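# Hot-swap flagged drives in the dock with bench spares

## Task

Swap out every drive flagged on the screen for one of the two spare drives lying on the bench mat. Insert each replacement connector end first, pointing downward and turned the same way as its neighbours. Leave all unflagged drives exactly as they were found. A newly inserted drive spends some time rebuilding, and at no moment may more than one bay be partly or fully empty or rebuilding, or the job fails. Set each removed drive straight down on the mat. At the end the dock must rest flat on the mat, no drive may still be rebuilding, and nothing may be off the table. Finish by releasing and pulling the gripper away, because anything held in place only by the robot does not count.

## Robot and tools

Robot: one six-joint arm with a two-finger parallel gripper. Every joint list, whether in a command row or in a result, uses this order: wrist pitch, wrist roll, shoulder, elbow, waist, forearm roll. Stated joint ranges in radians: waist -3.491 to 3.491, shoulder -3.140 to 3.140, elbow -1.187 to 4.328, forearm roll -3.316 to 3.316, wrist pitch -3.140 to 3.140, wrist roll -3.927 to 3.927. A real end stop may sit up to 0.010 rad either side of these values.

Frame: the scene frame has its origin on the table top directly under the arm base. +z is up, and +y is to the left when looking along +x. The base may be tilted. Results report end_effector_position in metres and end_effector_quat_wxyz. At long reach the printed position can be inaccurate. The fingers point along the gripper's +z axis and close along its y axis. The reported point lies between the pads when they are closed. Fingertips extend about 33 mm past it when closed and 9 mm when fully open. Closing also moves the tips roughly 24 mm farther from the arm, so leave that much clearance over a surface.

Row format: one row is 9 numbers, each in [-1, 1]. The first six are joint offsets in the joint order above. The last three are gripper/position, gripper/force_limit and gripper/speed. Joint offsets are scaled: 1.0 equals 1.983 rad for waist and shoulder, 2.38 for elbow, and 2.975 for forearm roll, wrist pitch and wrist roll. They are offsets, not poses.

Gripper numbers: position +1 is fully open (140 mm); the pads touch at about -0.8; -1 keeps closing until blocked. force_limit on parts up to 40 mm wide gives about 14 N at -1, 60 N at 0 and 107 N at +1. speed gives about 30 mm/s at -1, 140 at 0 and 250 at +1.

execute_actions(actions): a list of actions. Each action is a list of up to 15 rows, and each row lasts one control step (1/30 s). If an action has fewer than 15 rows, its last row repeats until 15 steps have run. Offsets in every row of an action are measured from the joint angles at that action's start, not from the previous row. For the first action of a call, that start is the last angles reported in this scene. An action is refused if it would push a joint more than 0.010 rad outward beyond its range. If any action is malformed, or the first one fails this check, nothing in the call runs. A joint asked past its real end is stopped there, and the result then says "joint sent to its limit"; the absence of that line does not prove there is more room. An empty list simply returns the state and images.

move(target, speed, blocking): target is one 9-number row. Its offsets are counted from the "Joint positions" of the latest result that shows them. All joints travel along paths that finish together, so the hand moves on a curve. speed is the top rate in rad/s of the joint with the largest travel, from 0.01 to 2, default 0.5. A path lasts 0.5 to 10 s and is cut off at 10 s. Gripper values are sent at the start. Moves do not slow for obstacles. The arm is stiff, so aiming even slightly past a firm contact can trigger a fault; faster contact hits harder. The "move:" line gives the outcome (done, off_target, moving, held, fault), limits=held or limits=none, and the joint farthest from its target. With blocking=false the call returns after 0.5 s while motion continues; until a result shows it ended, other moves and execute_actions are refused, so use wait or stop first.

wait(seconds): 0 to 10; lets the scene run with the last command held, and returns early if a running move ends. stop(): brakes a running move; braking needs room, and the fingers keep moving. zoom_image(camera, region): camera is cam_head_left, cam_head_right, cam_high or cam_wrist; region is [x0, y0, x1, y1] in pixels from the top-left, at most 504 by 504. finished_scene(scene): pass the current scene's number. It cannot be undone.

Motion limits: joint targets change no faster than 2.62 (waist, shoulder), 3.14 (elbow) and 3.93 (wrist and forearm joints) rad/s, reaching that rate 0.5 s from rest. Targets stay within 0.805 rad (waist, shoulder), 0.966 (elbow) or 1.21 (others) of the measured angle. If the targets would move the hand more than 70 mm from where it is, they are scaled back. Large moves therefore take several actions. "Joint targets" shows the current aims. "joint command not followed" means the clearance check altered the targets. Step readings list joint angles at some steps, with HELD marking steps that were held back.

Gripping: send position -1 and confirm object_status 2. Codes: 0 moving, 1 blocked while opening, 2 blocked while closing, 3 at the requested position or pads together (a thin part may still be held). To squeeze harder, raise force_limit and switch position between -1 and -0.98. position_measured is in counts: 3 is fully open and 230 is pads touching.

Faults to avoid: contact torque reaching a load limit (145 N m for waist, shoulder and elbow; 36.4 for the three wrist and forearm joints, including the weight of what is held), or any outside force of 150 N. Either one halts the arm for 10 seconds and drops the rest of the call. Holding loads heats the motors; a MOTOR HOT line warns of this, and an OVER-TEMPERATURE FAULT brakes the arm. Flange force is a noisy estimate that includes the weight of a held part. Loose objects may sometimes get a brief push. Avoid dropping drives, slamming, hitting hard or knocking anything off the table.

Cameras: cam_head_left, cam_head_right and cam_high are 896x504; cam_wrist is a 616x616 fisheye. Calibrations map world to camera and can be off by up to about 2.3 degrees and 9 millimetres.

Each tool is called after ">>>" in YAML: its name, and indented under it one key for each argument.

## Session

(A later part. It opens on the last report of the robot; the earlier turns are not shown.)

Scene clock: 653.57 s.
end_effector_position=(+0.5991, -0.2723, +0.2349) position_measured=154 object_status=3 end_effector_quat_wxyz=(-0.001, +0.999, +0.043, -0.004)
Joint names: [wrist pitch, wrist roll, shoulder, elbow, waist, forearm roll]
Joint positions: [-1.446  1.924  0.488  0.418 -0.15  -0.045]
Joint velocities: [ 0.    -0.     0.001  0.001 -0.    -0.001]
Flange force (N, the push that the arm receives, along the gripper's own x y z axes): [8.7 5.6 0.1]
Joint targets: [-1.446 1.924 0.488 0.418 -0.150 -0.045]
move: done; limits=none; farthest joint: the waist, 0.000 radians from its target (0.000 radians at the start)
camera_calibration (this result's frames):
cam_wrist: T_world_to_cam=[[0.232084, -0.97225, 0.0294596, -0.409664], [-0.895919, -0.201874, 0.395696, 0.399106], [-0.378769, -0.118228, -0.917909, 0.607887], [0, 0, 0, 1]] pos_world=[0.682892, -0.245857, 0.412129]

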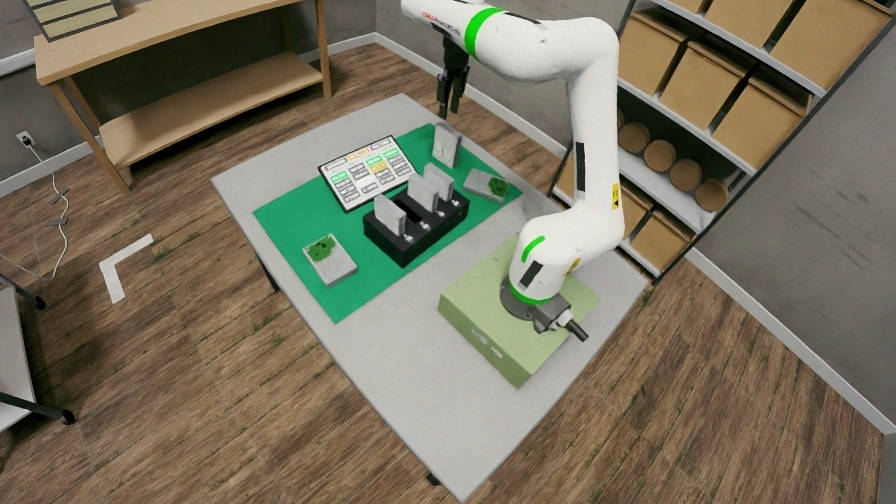

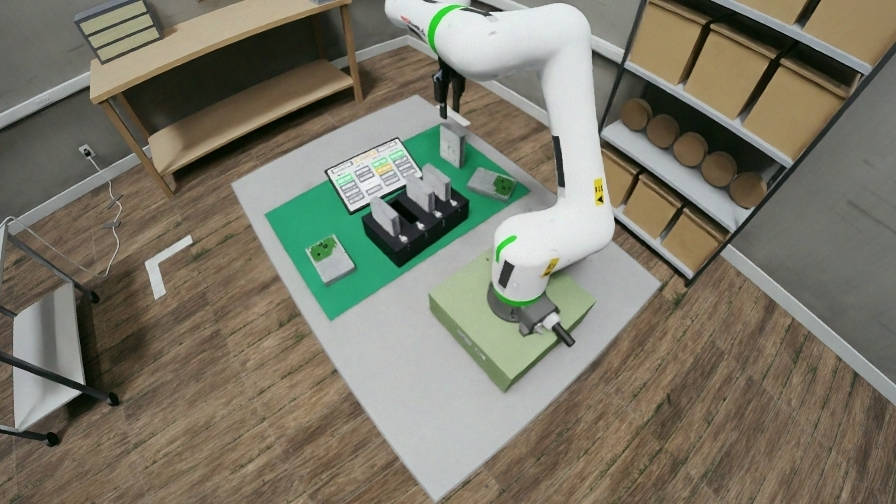

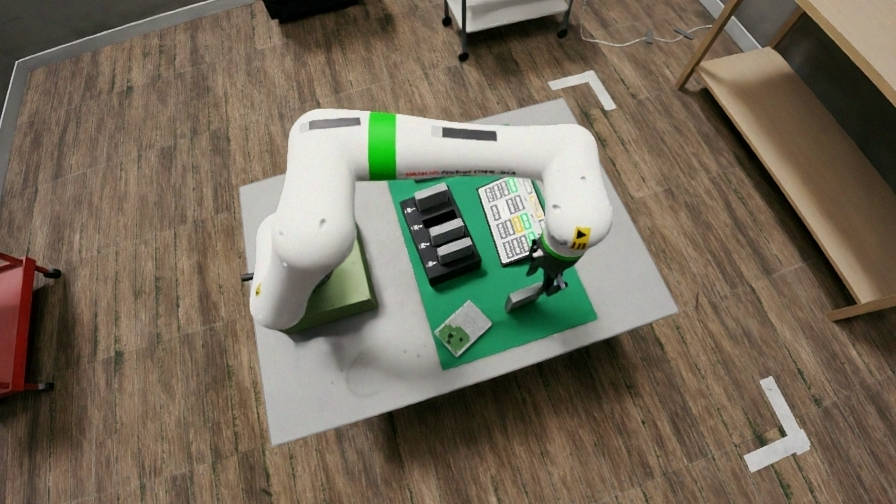

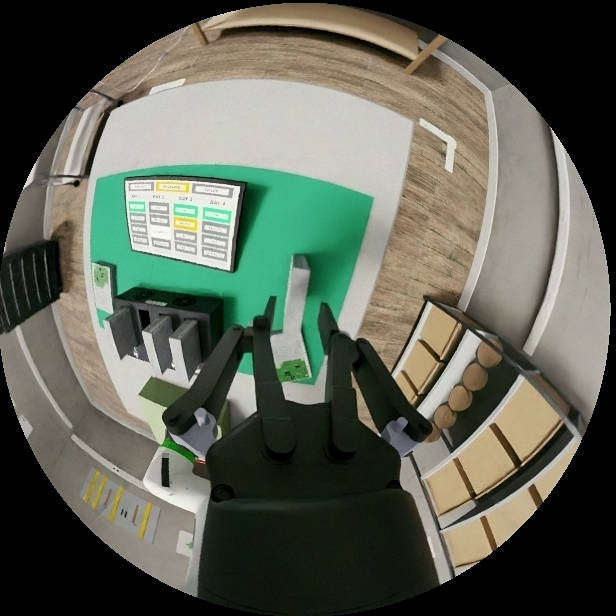

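>>> move:
  target: [0.009,-0.418,-0.197,-0.167,0.587,0.030,1,0.5,0.5]
  speed: 1.0

>>> move:
  target: [0.1253,0,0.0515,-0.1136,0,0,1,0.5,0.5]
  speed: 0.6

Scene clock: 676.87 s.
end_effector_position=(+0.4356, +0.3041, +0.2860) position_measured=3 object_status=3 end_effector_quat_wxyz=(-0.002, +1.000, +0.008, +0.004)
Joint names: [wrist pitch, wrist roll, shoulder, elbow, waist, forearm roll]
Joint positions: [-1.419  0.681  0.097  0.021  1.014  0.044]
Joint velocities: [-0.     0.001 -0.    -0.     0.001 -0.   ]
Flange force (N, the push that the arm receives, along the gripper's own x y z axes): [4.5 -5.9 -2.0]
Joint targets: [-1.419 0.681 0.097 0.021 1.014 0.044]
move: done; limits=none; farthest joint: the waist, 0.000 radians from its target (1.164 radians at the start)
camera_calibration (this result's frames):
cam_wrist: T_world_to_cam=[[0.163158, -0.986156, 0.029591, 0.221396], [-0.913911, -0.13977, 0.381093, 0.341882], [-0.371681, -0.0892218, -0.924063, 0.650816], [0, 0, 0, 1]] pos_world=[0.518223, 0.324182, 0.464556]

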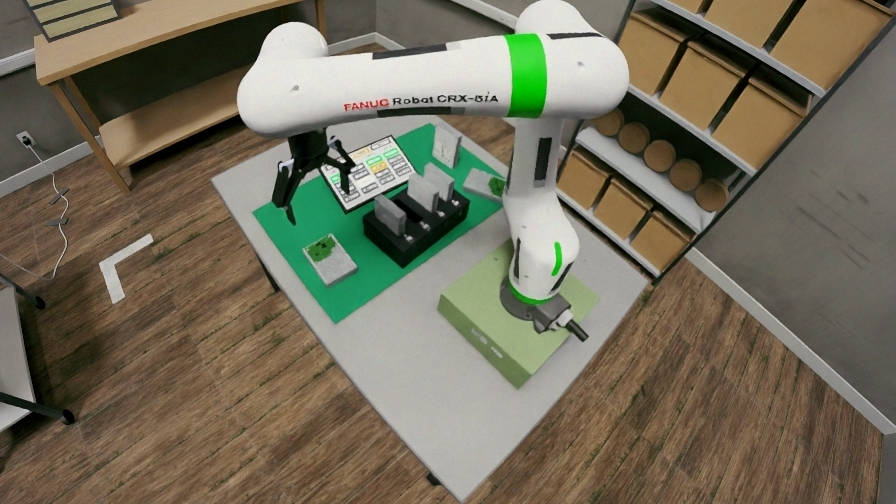

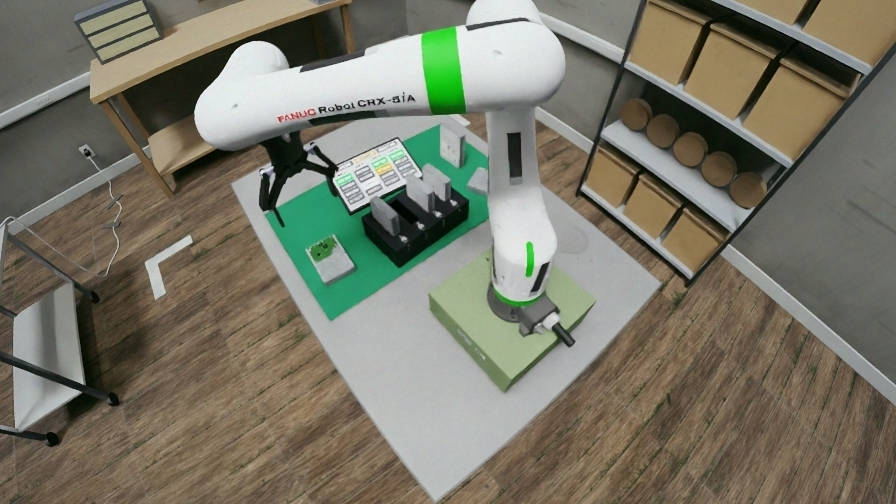

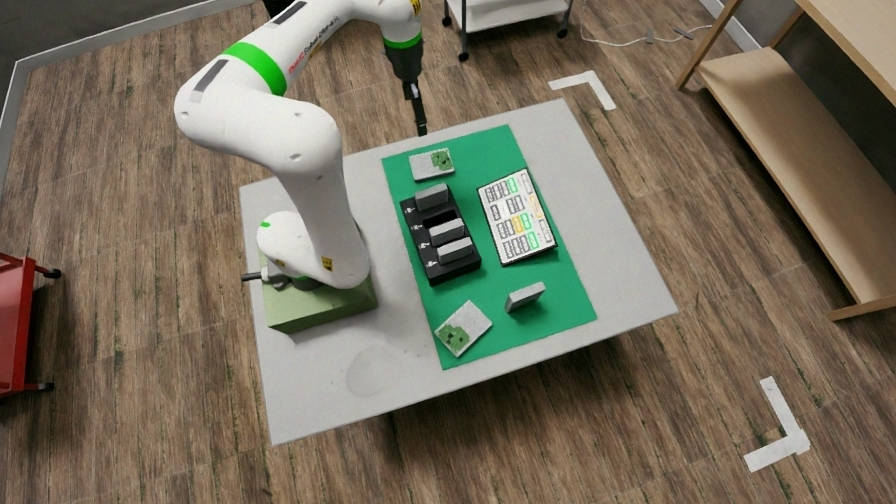

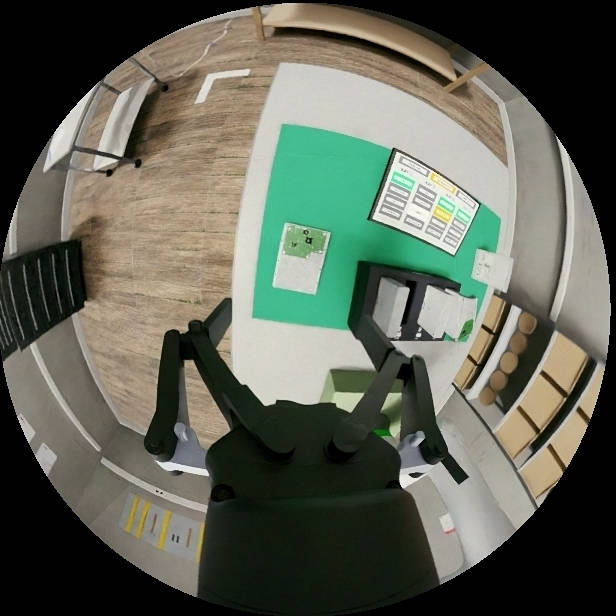

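Scene clock: 677.90 s.
end_effector_position=(+0.4238, +0.3026, +0.1258) position_measured=3 object_status=3 end_effector_quat_wxyz=(-0.004, +1.000, +0.016, +0.002)
Joint names: [wrist pitch, wrist roll, shoulder, elbow, waist, forearm roll]
Joint positions: [-1.046  0.681  0.2   -0.249  1.014  0.044]
Joint velocities: [ 0.001  0.     0.    -0.001  0.     0.   ]
Flange force (N, the push that the arm receives, along the gripper's own x y z axes): [6.8 -3.1 0.4]
Joint targets: [-1.046 0.681 0.200 -0.249 1.014 0.044]
move: done; limits=none; farthest joint: the waist, 0.000 radians from its target (0.000 radians at the start)
camera_calibration (this result's frames):
cam_wrist: T_world_to_cam=[[0.178471, -0.983619, 0.0253451, 0.219875], [-0.91017, -0.155249, 0.384043, 0.394623], [-0.373817, -0.091609, -0.922967, 0.499745], [0, 0, 0, 1]] pos_world=[0.506746, 0.323319, 0.304124]

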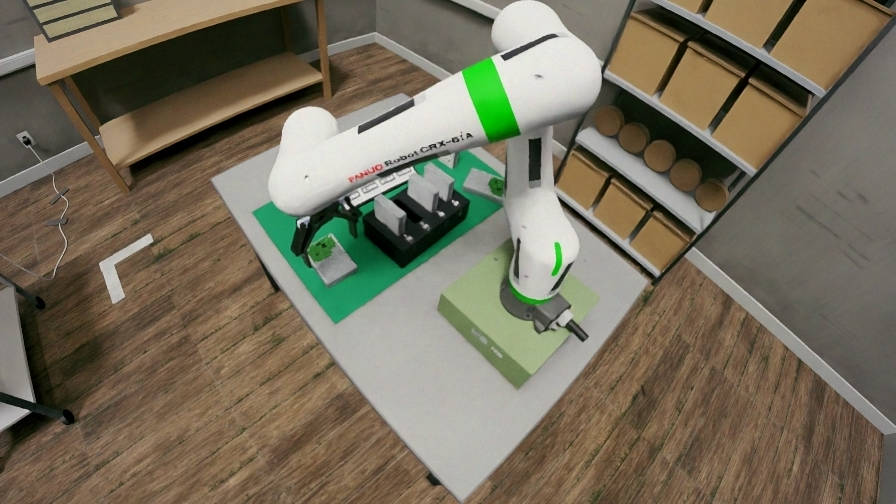

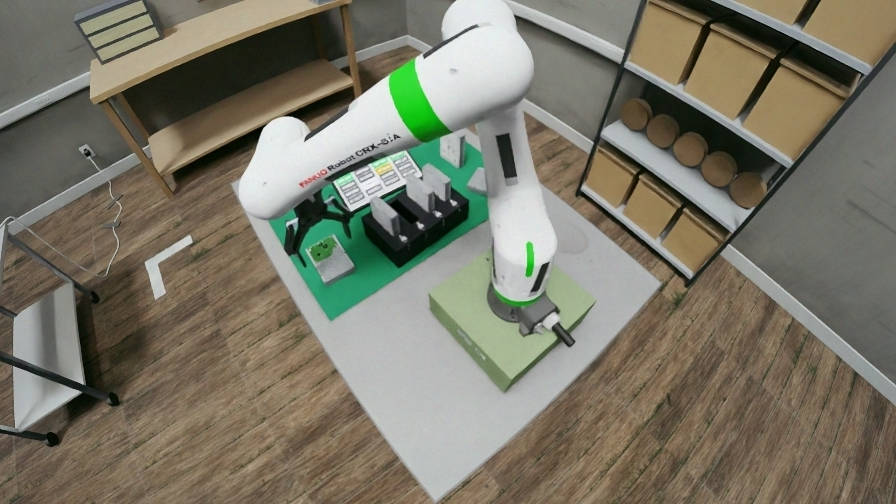

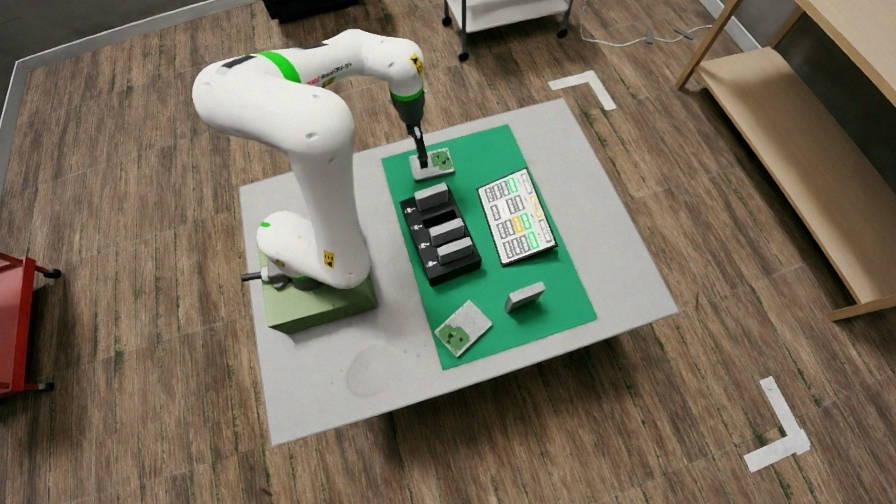

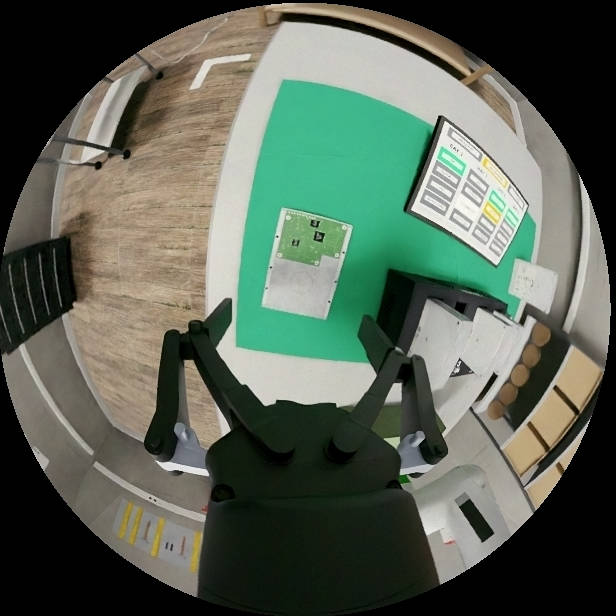

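>>> move:
  target: [0.0743,-0.017,0.0638,-0.0399,0,0,1,0.5,0.5]
  speed: 0.3

Scene clock: 689.90 s.
end_effector_position=(+0.4156, +0.3017, +0.0313) position_measured=3 object_status=3 end_effector_quat_wxyz=(-0.006, +1.000, -0.005, -0.001)
Joint names: [wrist pitch, wrist roll, shoulder, elbow, waist, forearm roll]
Joint positions: [-0.825  0.63   0.326 -0.344  1.014  0.044]
Joint velocities: [ 0.001 -0.    -0.    -0.003  0.     0.002]
Flange force (N, the push that the arm receives, along the gripper's own x y z axes): [5.8 -4.5 1.7]
Joint targets: [-0.825 0.630 0.326 -0.344 1.014 0.044]
move: done; limits=none; farthest joint: the waist, 0.000 radians from its target (0.000 radians at the start)
camera_calibration (this result's frames):
cam_wrist: T_world_to_cam=[[0.136391, -0.990427, 0.0212406, 0.242461], [-0.913993, -0.117537, 0.388332, 0.413355], [-0.382119, -0.0723788, -0.921275, 0.407014], [0, 0, 0, 1]] pos_world=[0.500262, 0.318183, 0.209302]

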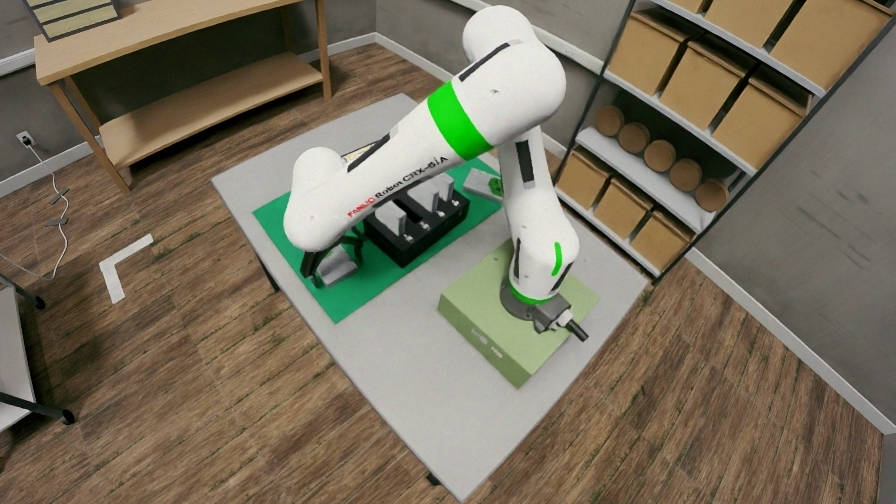

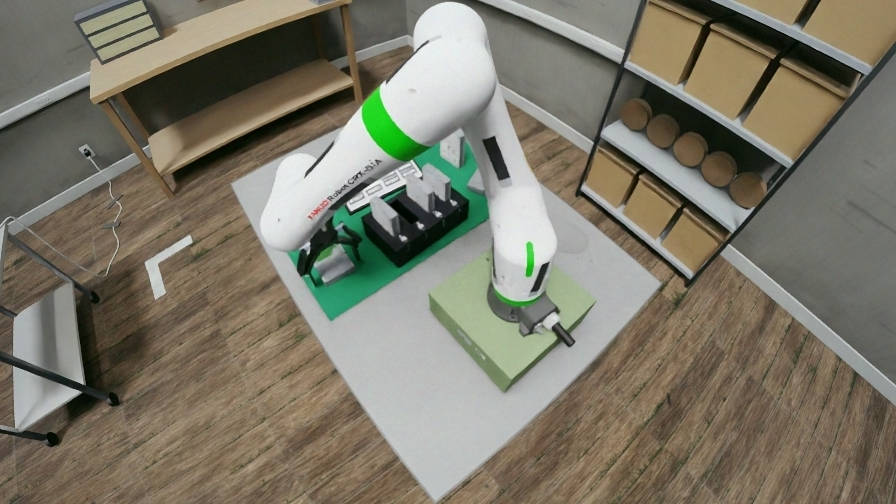

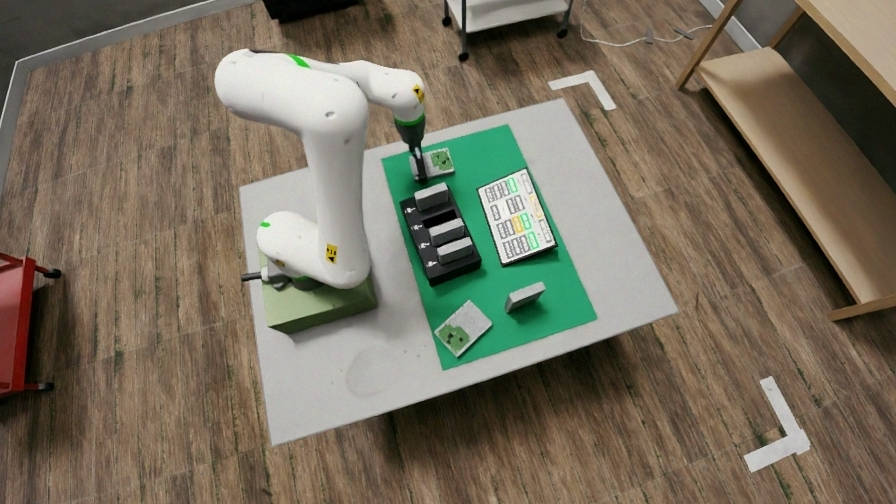

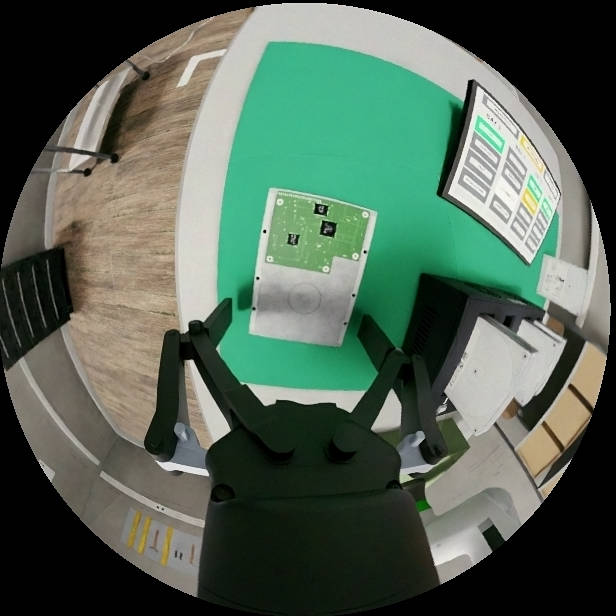

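>>> execute_actions:
  actions: []

Scene clock: 710.37 s.
end_effector_position=(+0.4156, +0.3017, +0.0313) position_measured=3 object_status=3 end_effector_quat_wxyz=(-0.006, +1.000, -0.005, -0.001)
Joint names: [wrist pitch, wrist roll, shoulder, elbow, waist, forearm roll]
Joint positions: [-0.825  0.63   0.326 -0.344  1.014  0.044]
Joint velocities: [-0.002 -0.001  0.     0.001 -0.     0.001]
Flange force (N, the push that the arm receives, along the gripper's own x y z axes): [6.9 -4.8 1.6]
Joint targets: [-0.825 0.630 0.326 -0.344 1.014 0.044]
camera_calibration (this result's frames):
cam_wrist: T_world_to_cam=[[0.136447, -0.99042, 0.0212447, 0.24244], [-0.914001, -0.11759, 0.388297, 0.413371], [-0.382079, -0.0723996, -0.921289, 0.407017], [0, 0, 0, 1]] pos_world=[0.500254, 0.318194, 0.209319]

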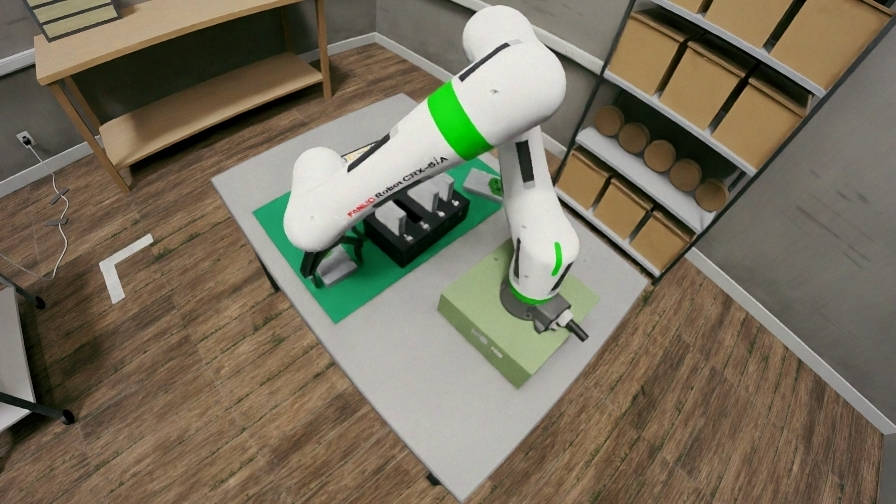

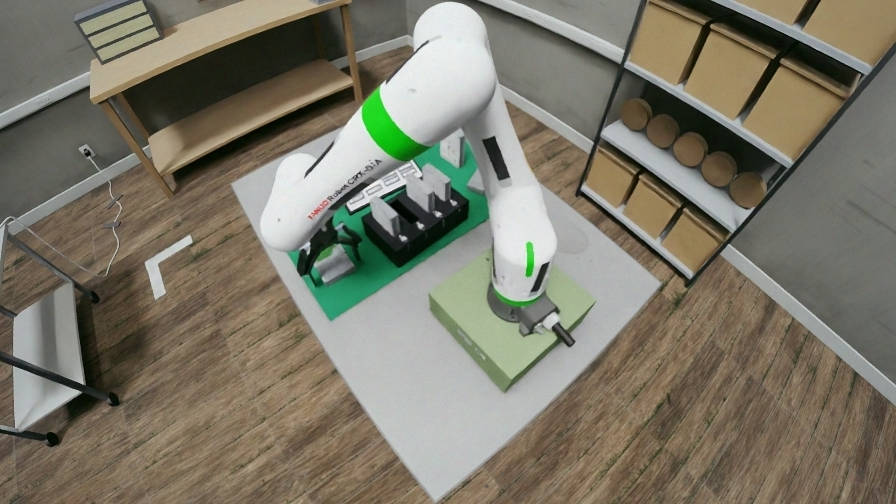

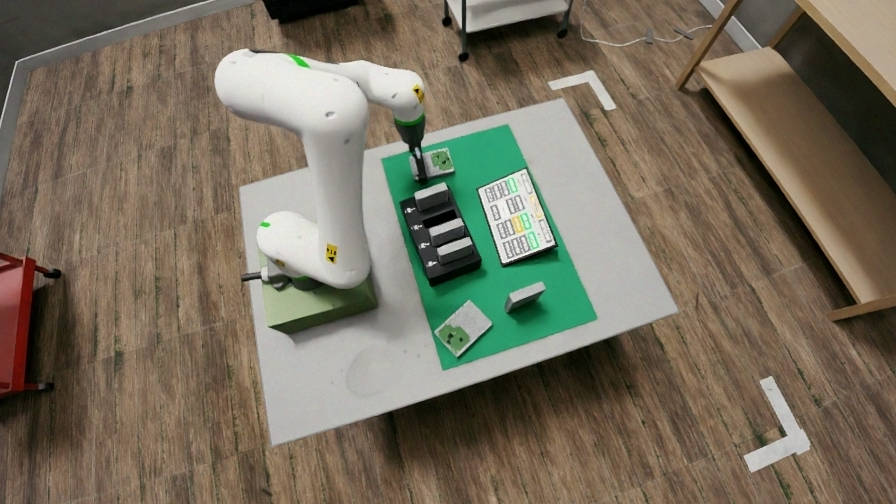

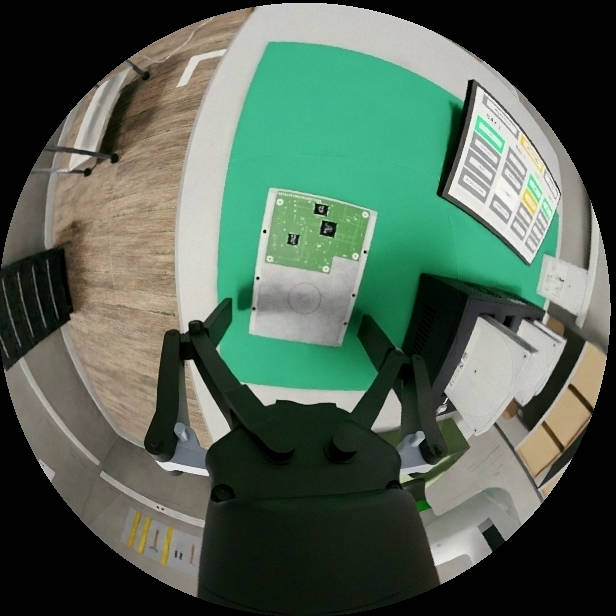

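>>> execute_actions:
  actions:
    - [[0,0,0,0,0,0,-1,0.6,0]]
    - [[0,0,0,0,0,0,-1,0.6,0]]

Scene clock: 717.03 s.
end_effector_position=(+0.4157, +0.3018, +0.0316) position_measured=78 object_status=2 end_effector_quat_wxyz=(-0.006, +1.000, -0.005, -0.000)
Joint names: [wrist pitch, wrist roll, shoulder, elbow, waist, forearm roll]
Joint positions: [-0.825  0.63   0.326 -0.344  1.014  0.044]
Joint velocities: [ 0.    -0.002 -0.    -0.001 -0.     0.   ]
Flange force (N, the push that the arm receives, along the gripper's own x y z axes): [-8.2 3.4 -60.6]
Flange force at the end of the 1st action (N, along the gripper's axes at the end of the call): [-11.4 7.5 -60.0]
Joint targets: [-0.825 0.630 0.326 -0.344 1.014 0.044]
Step readings (joint positions; steps 1 to 15: 1st action; 16 to 30: 2nd action):
0: [-0.825 0.630 0.326 -0.344 1.014 0.044]
1: [-0.825 0.630 0.326 -0.344 1.014 0.044]
2: [-0.825 0.630 0.326 -0.344 1.014 0.044]
4: [-0.825 0.630 0.326 -0.344 1.014 0.044]
8: [-0.825 0.630 0.326 -0.344 1.014 0.044]
15: [-0.825 0.630 0.326 -0.344 1.014 0.044]
16: [-0.825 0.630 0.326 -0.344 1.014 0.044]
17: [-0.825 0.630 0.326 -0.344 1.014 0.044]
19: [-0.825 0.630 0.326 -0.344 1.014 0.044]
23: [-0.825 0.630 0.326 -0.344 1.014 0.044]
30: Joint positions above
camera_calibration (this result's frames):
cam_wrist: T_world_to_cam=[[0.136446, -0.990425, 0.0209901, 0.24252], [-0.914165, -0.11772, 0.387872, 0.413527], [-0.381687, -0.0721122, -0.921474, 0.407069], [0, 0, 0, 1]] pos_world=[0.500314, 0.318233, 0.209618]

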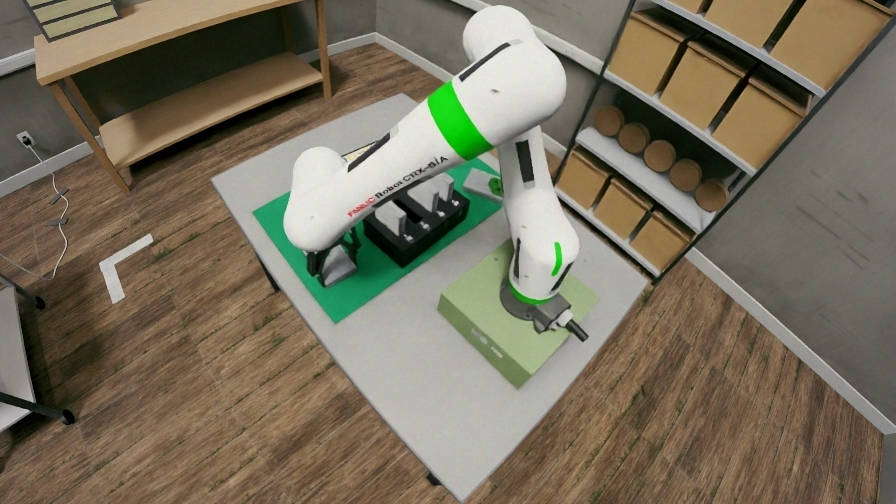

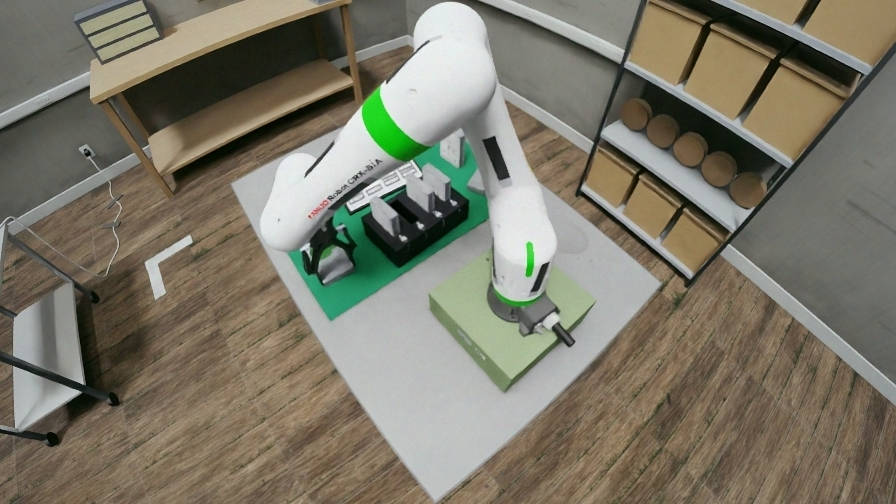

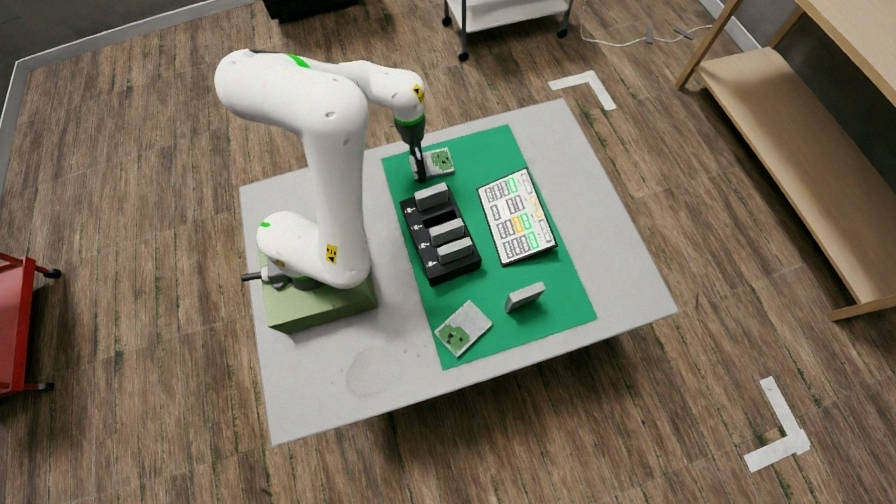

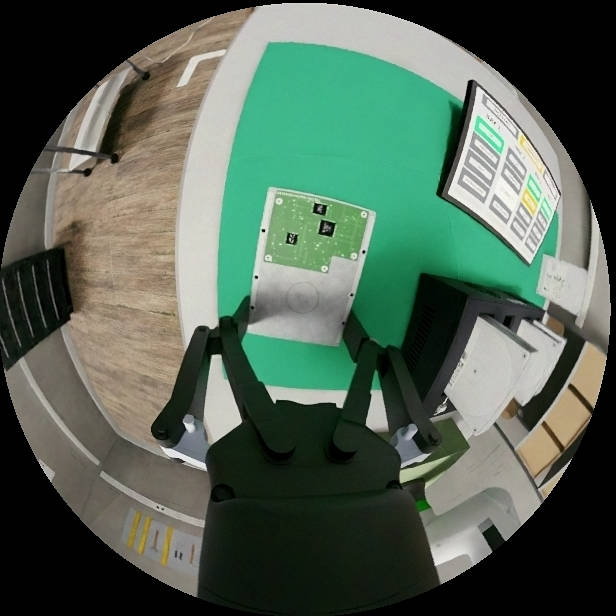

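>>> move:
  target: [-0.0743,0,-0.0635,0.04,0,0,-1,0.6,0]
  speed: 0.15

Scene clock: 723.73 s.
end_effector_position=(+0.4239, +0.3027, +0.1259) position_measured=79 object_status=2 end_effector_quat_wxyz=(-0.004, +1.000, -0.009, +0.002)
Joint names: [wrist pitch, wrist roll, shoulder, elbow, waist, forearm roll]
Joint positions: [-1.046  0.63   0.2   -0.249  1.014  0.044]
Joint velocities: [-0.001 -0.002  0.    -0.001  0.    -0.001]
Flange force (N, the push that the arm receives, along the gripper's own x y z axes): [6.8 -5.2 5.3]
Joint targets: [-1.046 0.630 0.200 -0.249 1.014 0.044]
move: done; limits=none; farthest joint: the waist, 0.000 radians from its target (0.000 radians at the start)
camera_calibration (this result's frames):
cam_wrist: T_world_to_cam=[[0.128512, -0.991391, 0.0250723, 0.243496], [-0.916801, -0.109128, 0.384145, 0.383557], [-0.378102, -0.0723536, -0.922932, 0.495864], [0, 0, 0, 1]] pos_world=[0.507841, 0.319134, 0.304202]

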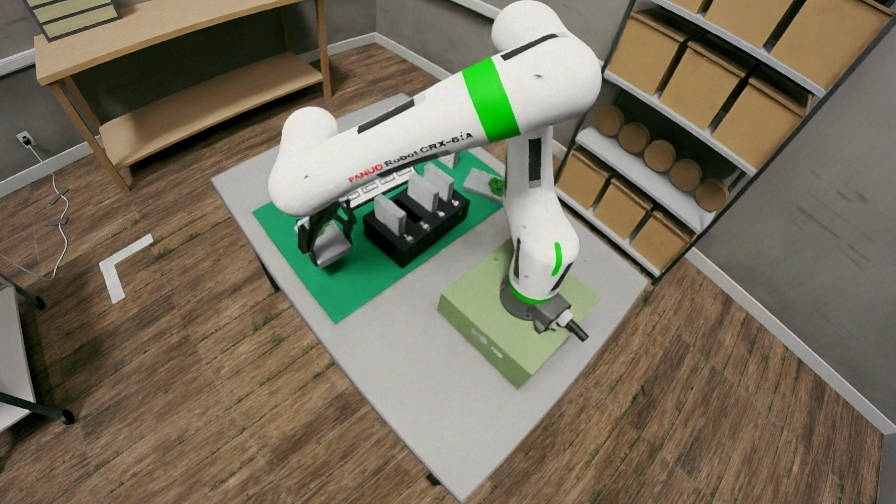

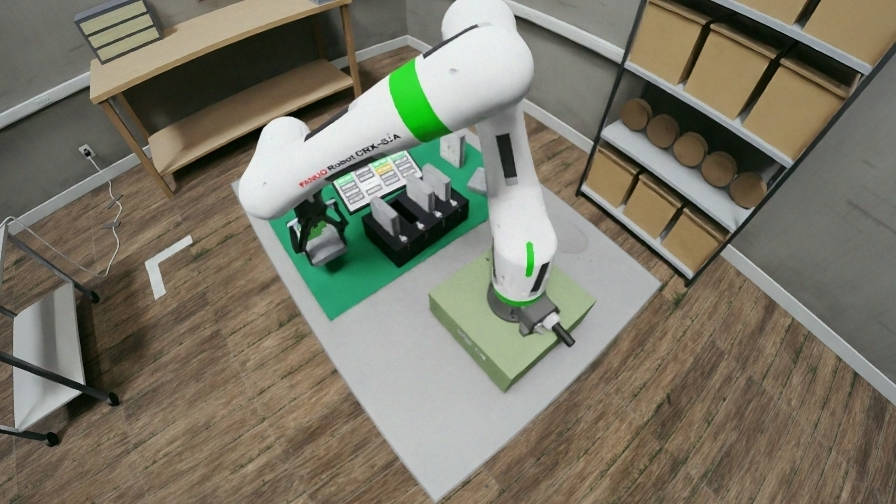

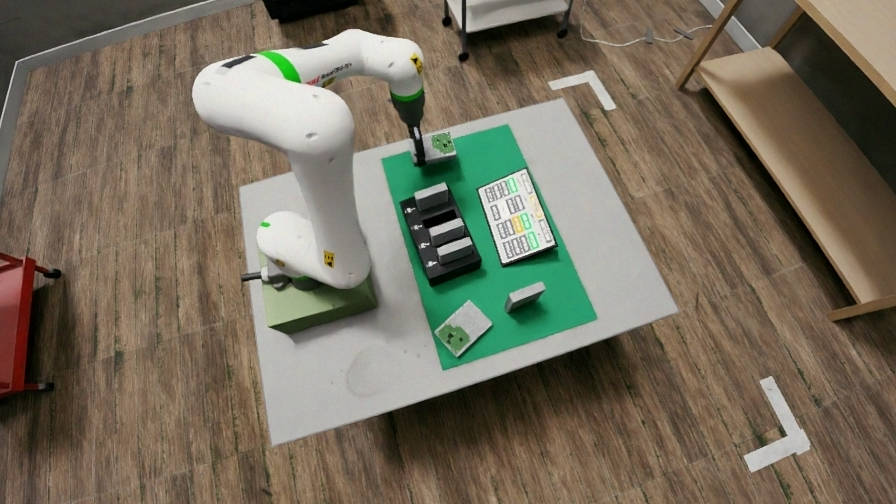

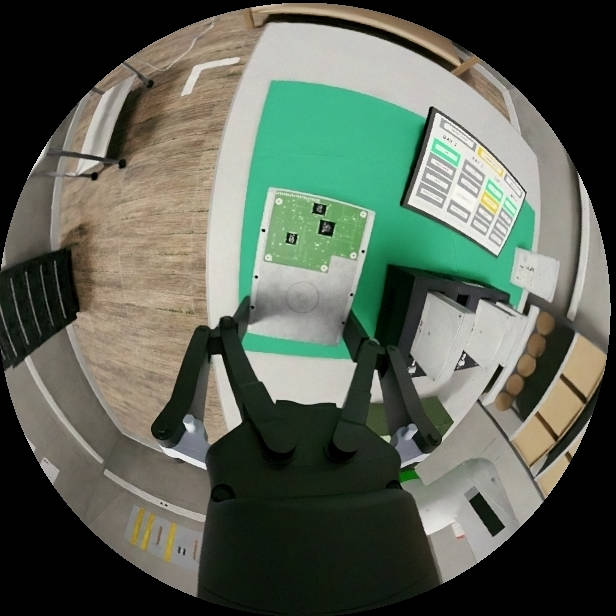

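>>> move:
  target: [0,-0.7398,0,0,0,0,-1,0.6,0]
  speed: 1.0

Scene clock: 770.03 s.
end_effector_position=(+0.4239, +0.3027, +0.1259) position_measured=79 object_status=2 end_effector_quat_wxyz=(+0.004, -0.445, +0.896, +0.003)
Joint names: [wrist pitch, wrist roll, shoulder, elbow, waist, forearm roll]
Joint positions: [-1.046 -1.571  0.2   -0.249  1.014  0.044]
Joint velocities: [-0.    -0.    -0.    -0.     0.    -0.002]
Flange force (N, the push that the arm receives, along the gripper's own x y z axes): [-10.1 -1.8 5.8]
Joint targets: [-1.046 -1.571 0.200 -0.249 1.014 0.044]
move: done; limits=none; farthest joint: the waist, 0.000 radians from its target (0.000 radians at the start)
camera_calibration (this result's frames):
cam_wrist: T_world_to_cam=[[-0.876773, 0.479788, 0.0327358, 0.223352], [0.451991, 0.7989, 0.396815, -0.47313], [0.164235, 0.362713, -0.917315, 0.133566], [0, 0, 0, 1]] pos_world=[0.387744, 0.222376, 0.302955]

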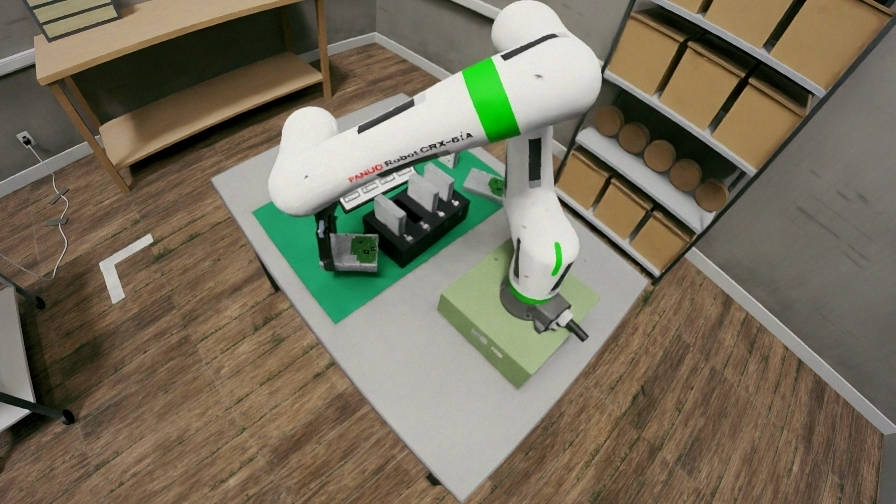

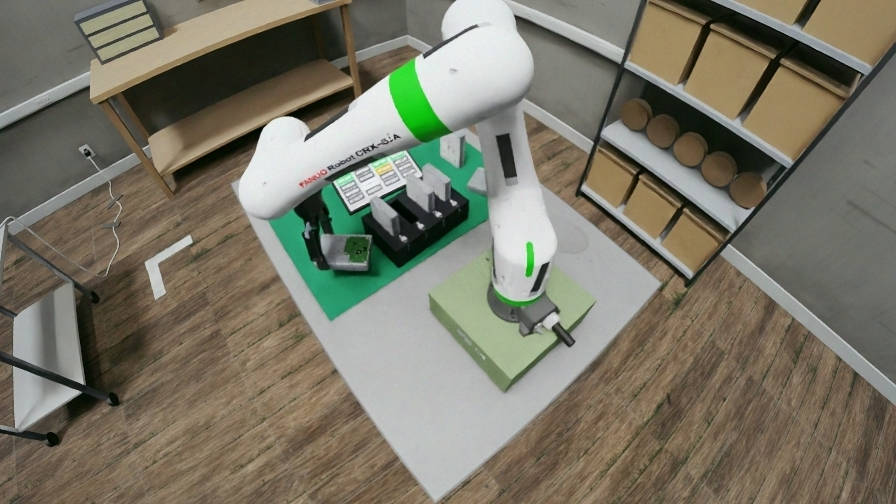

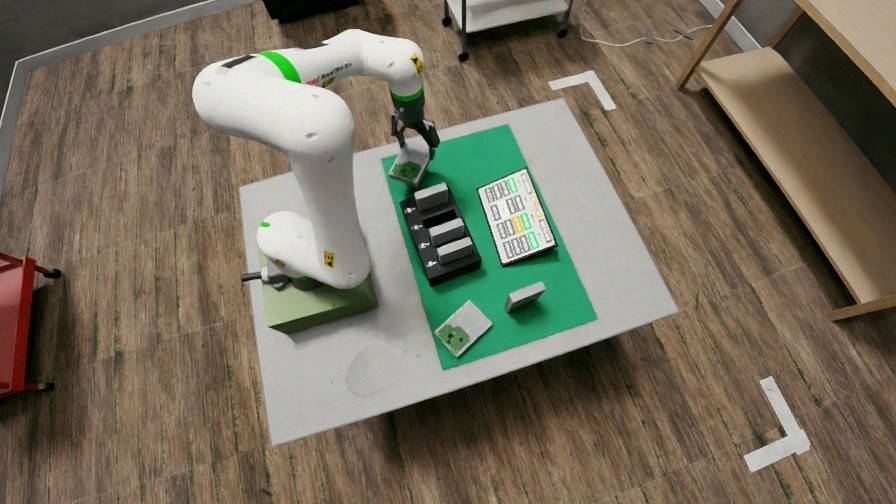

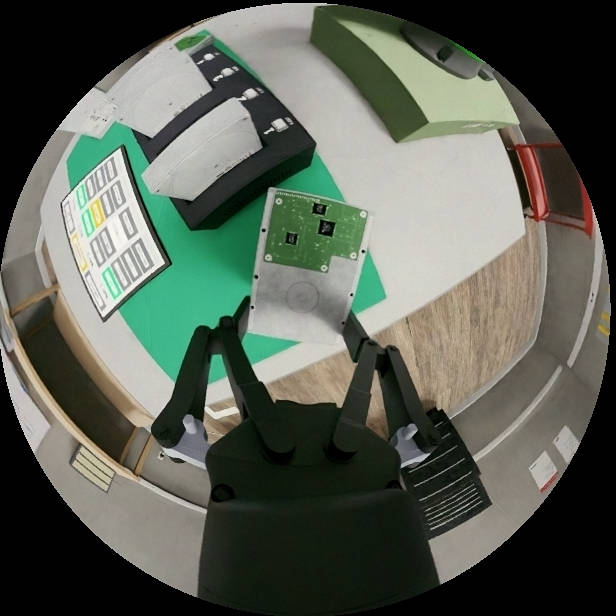

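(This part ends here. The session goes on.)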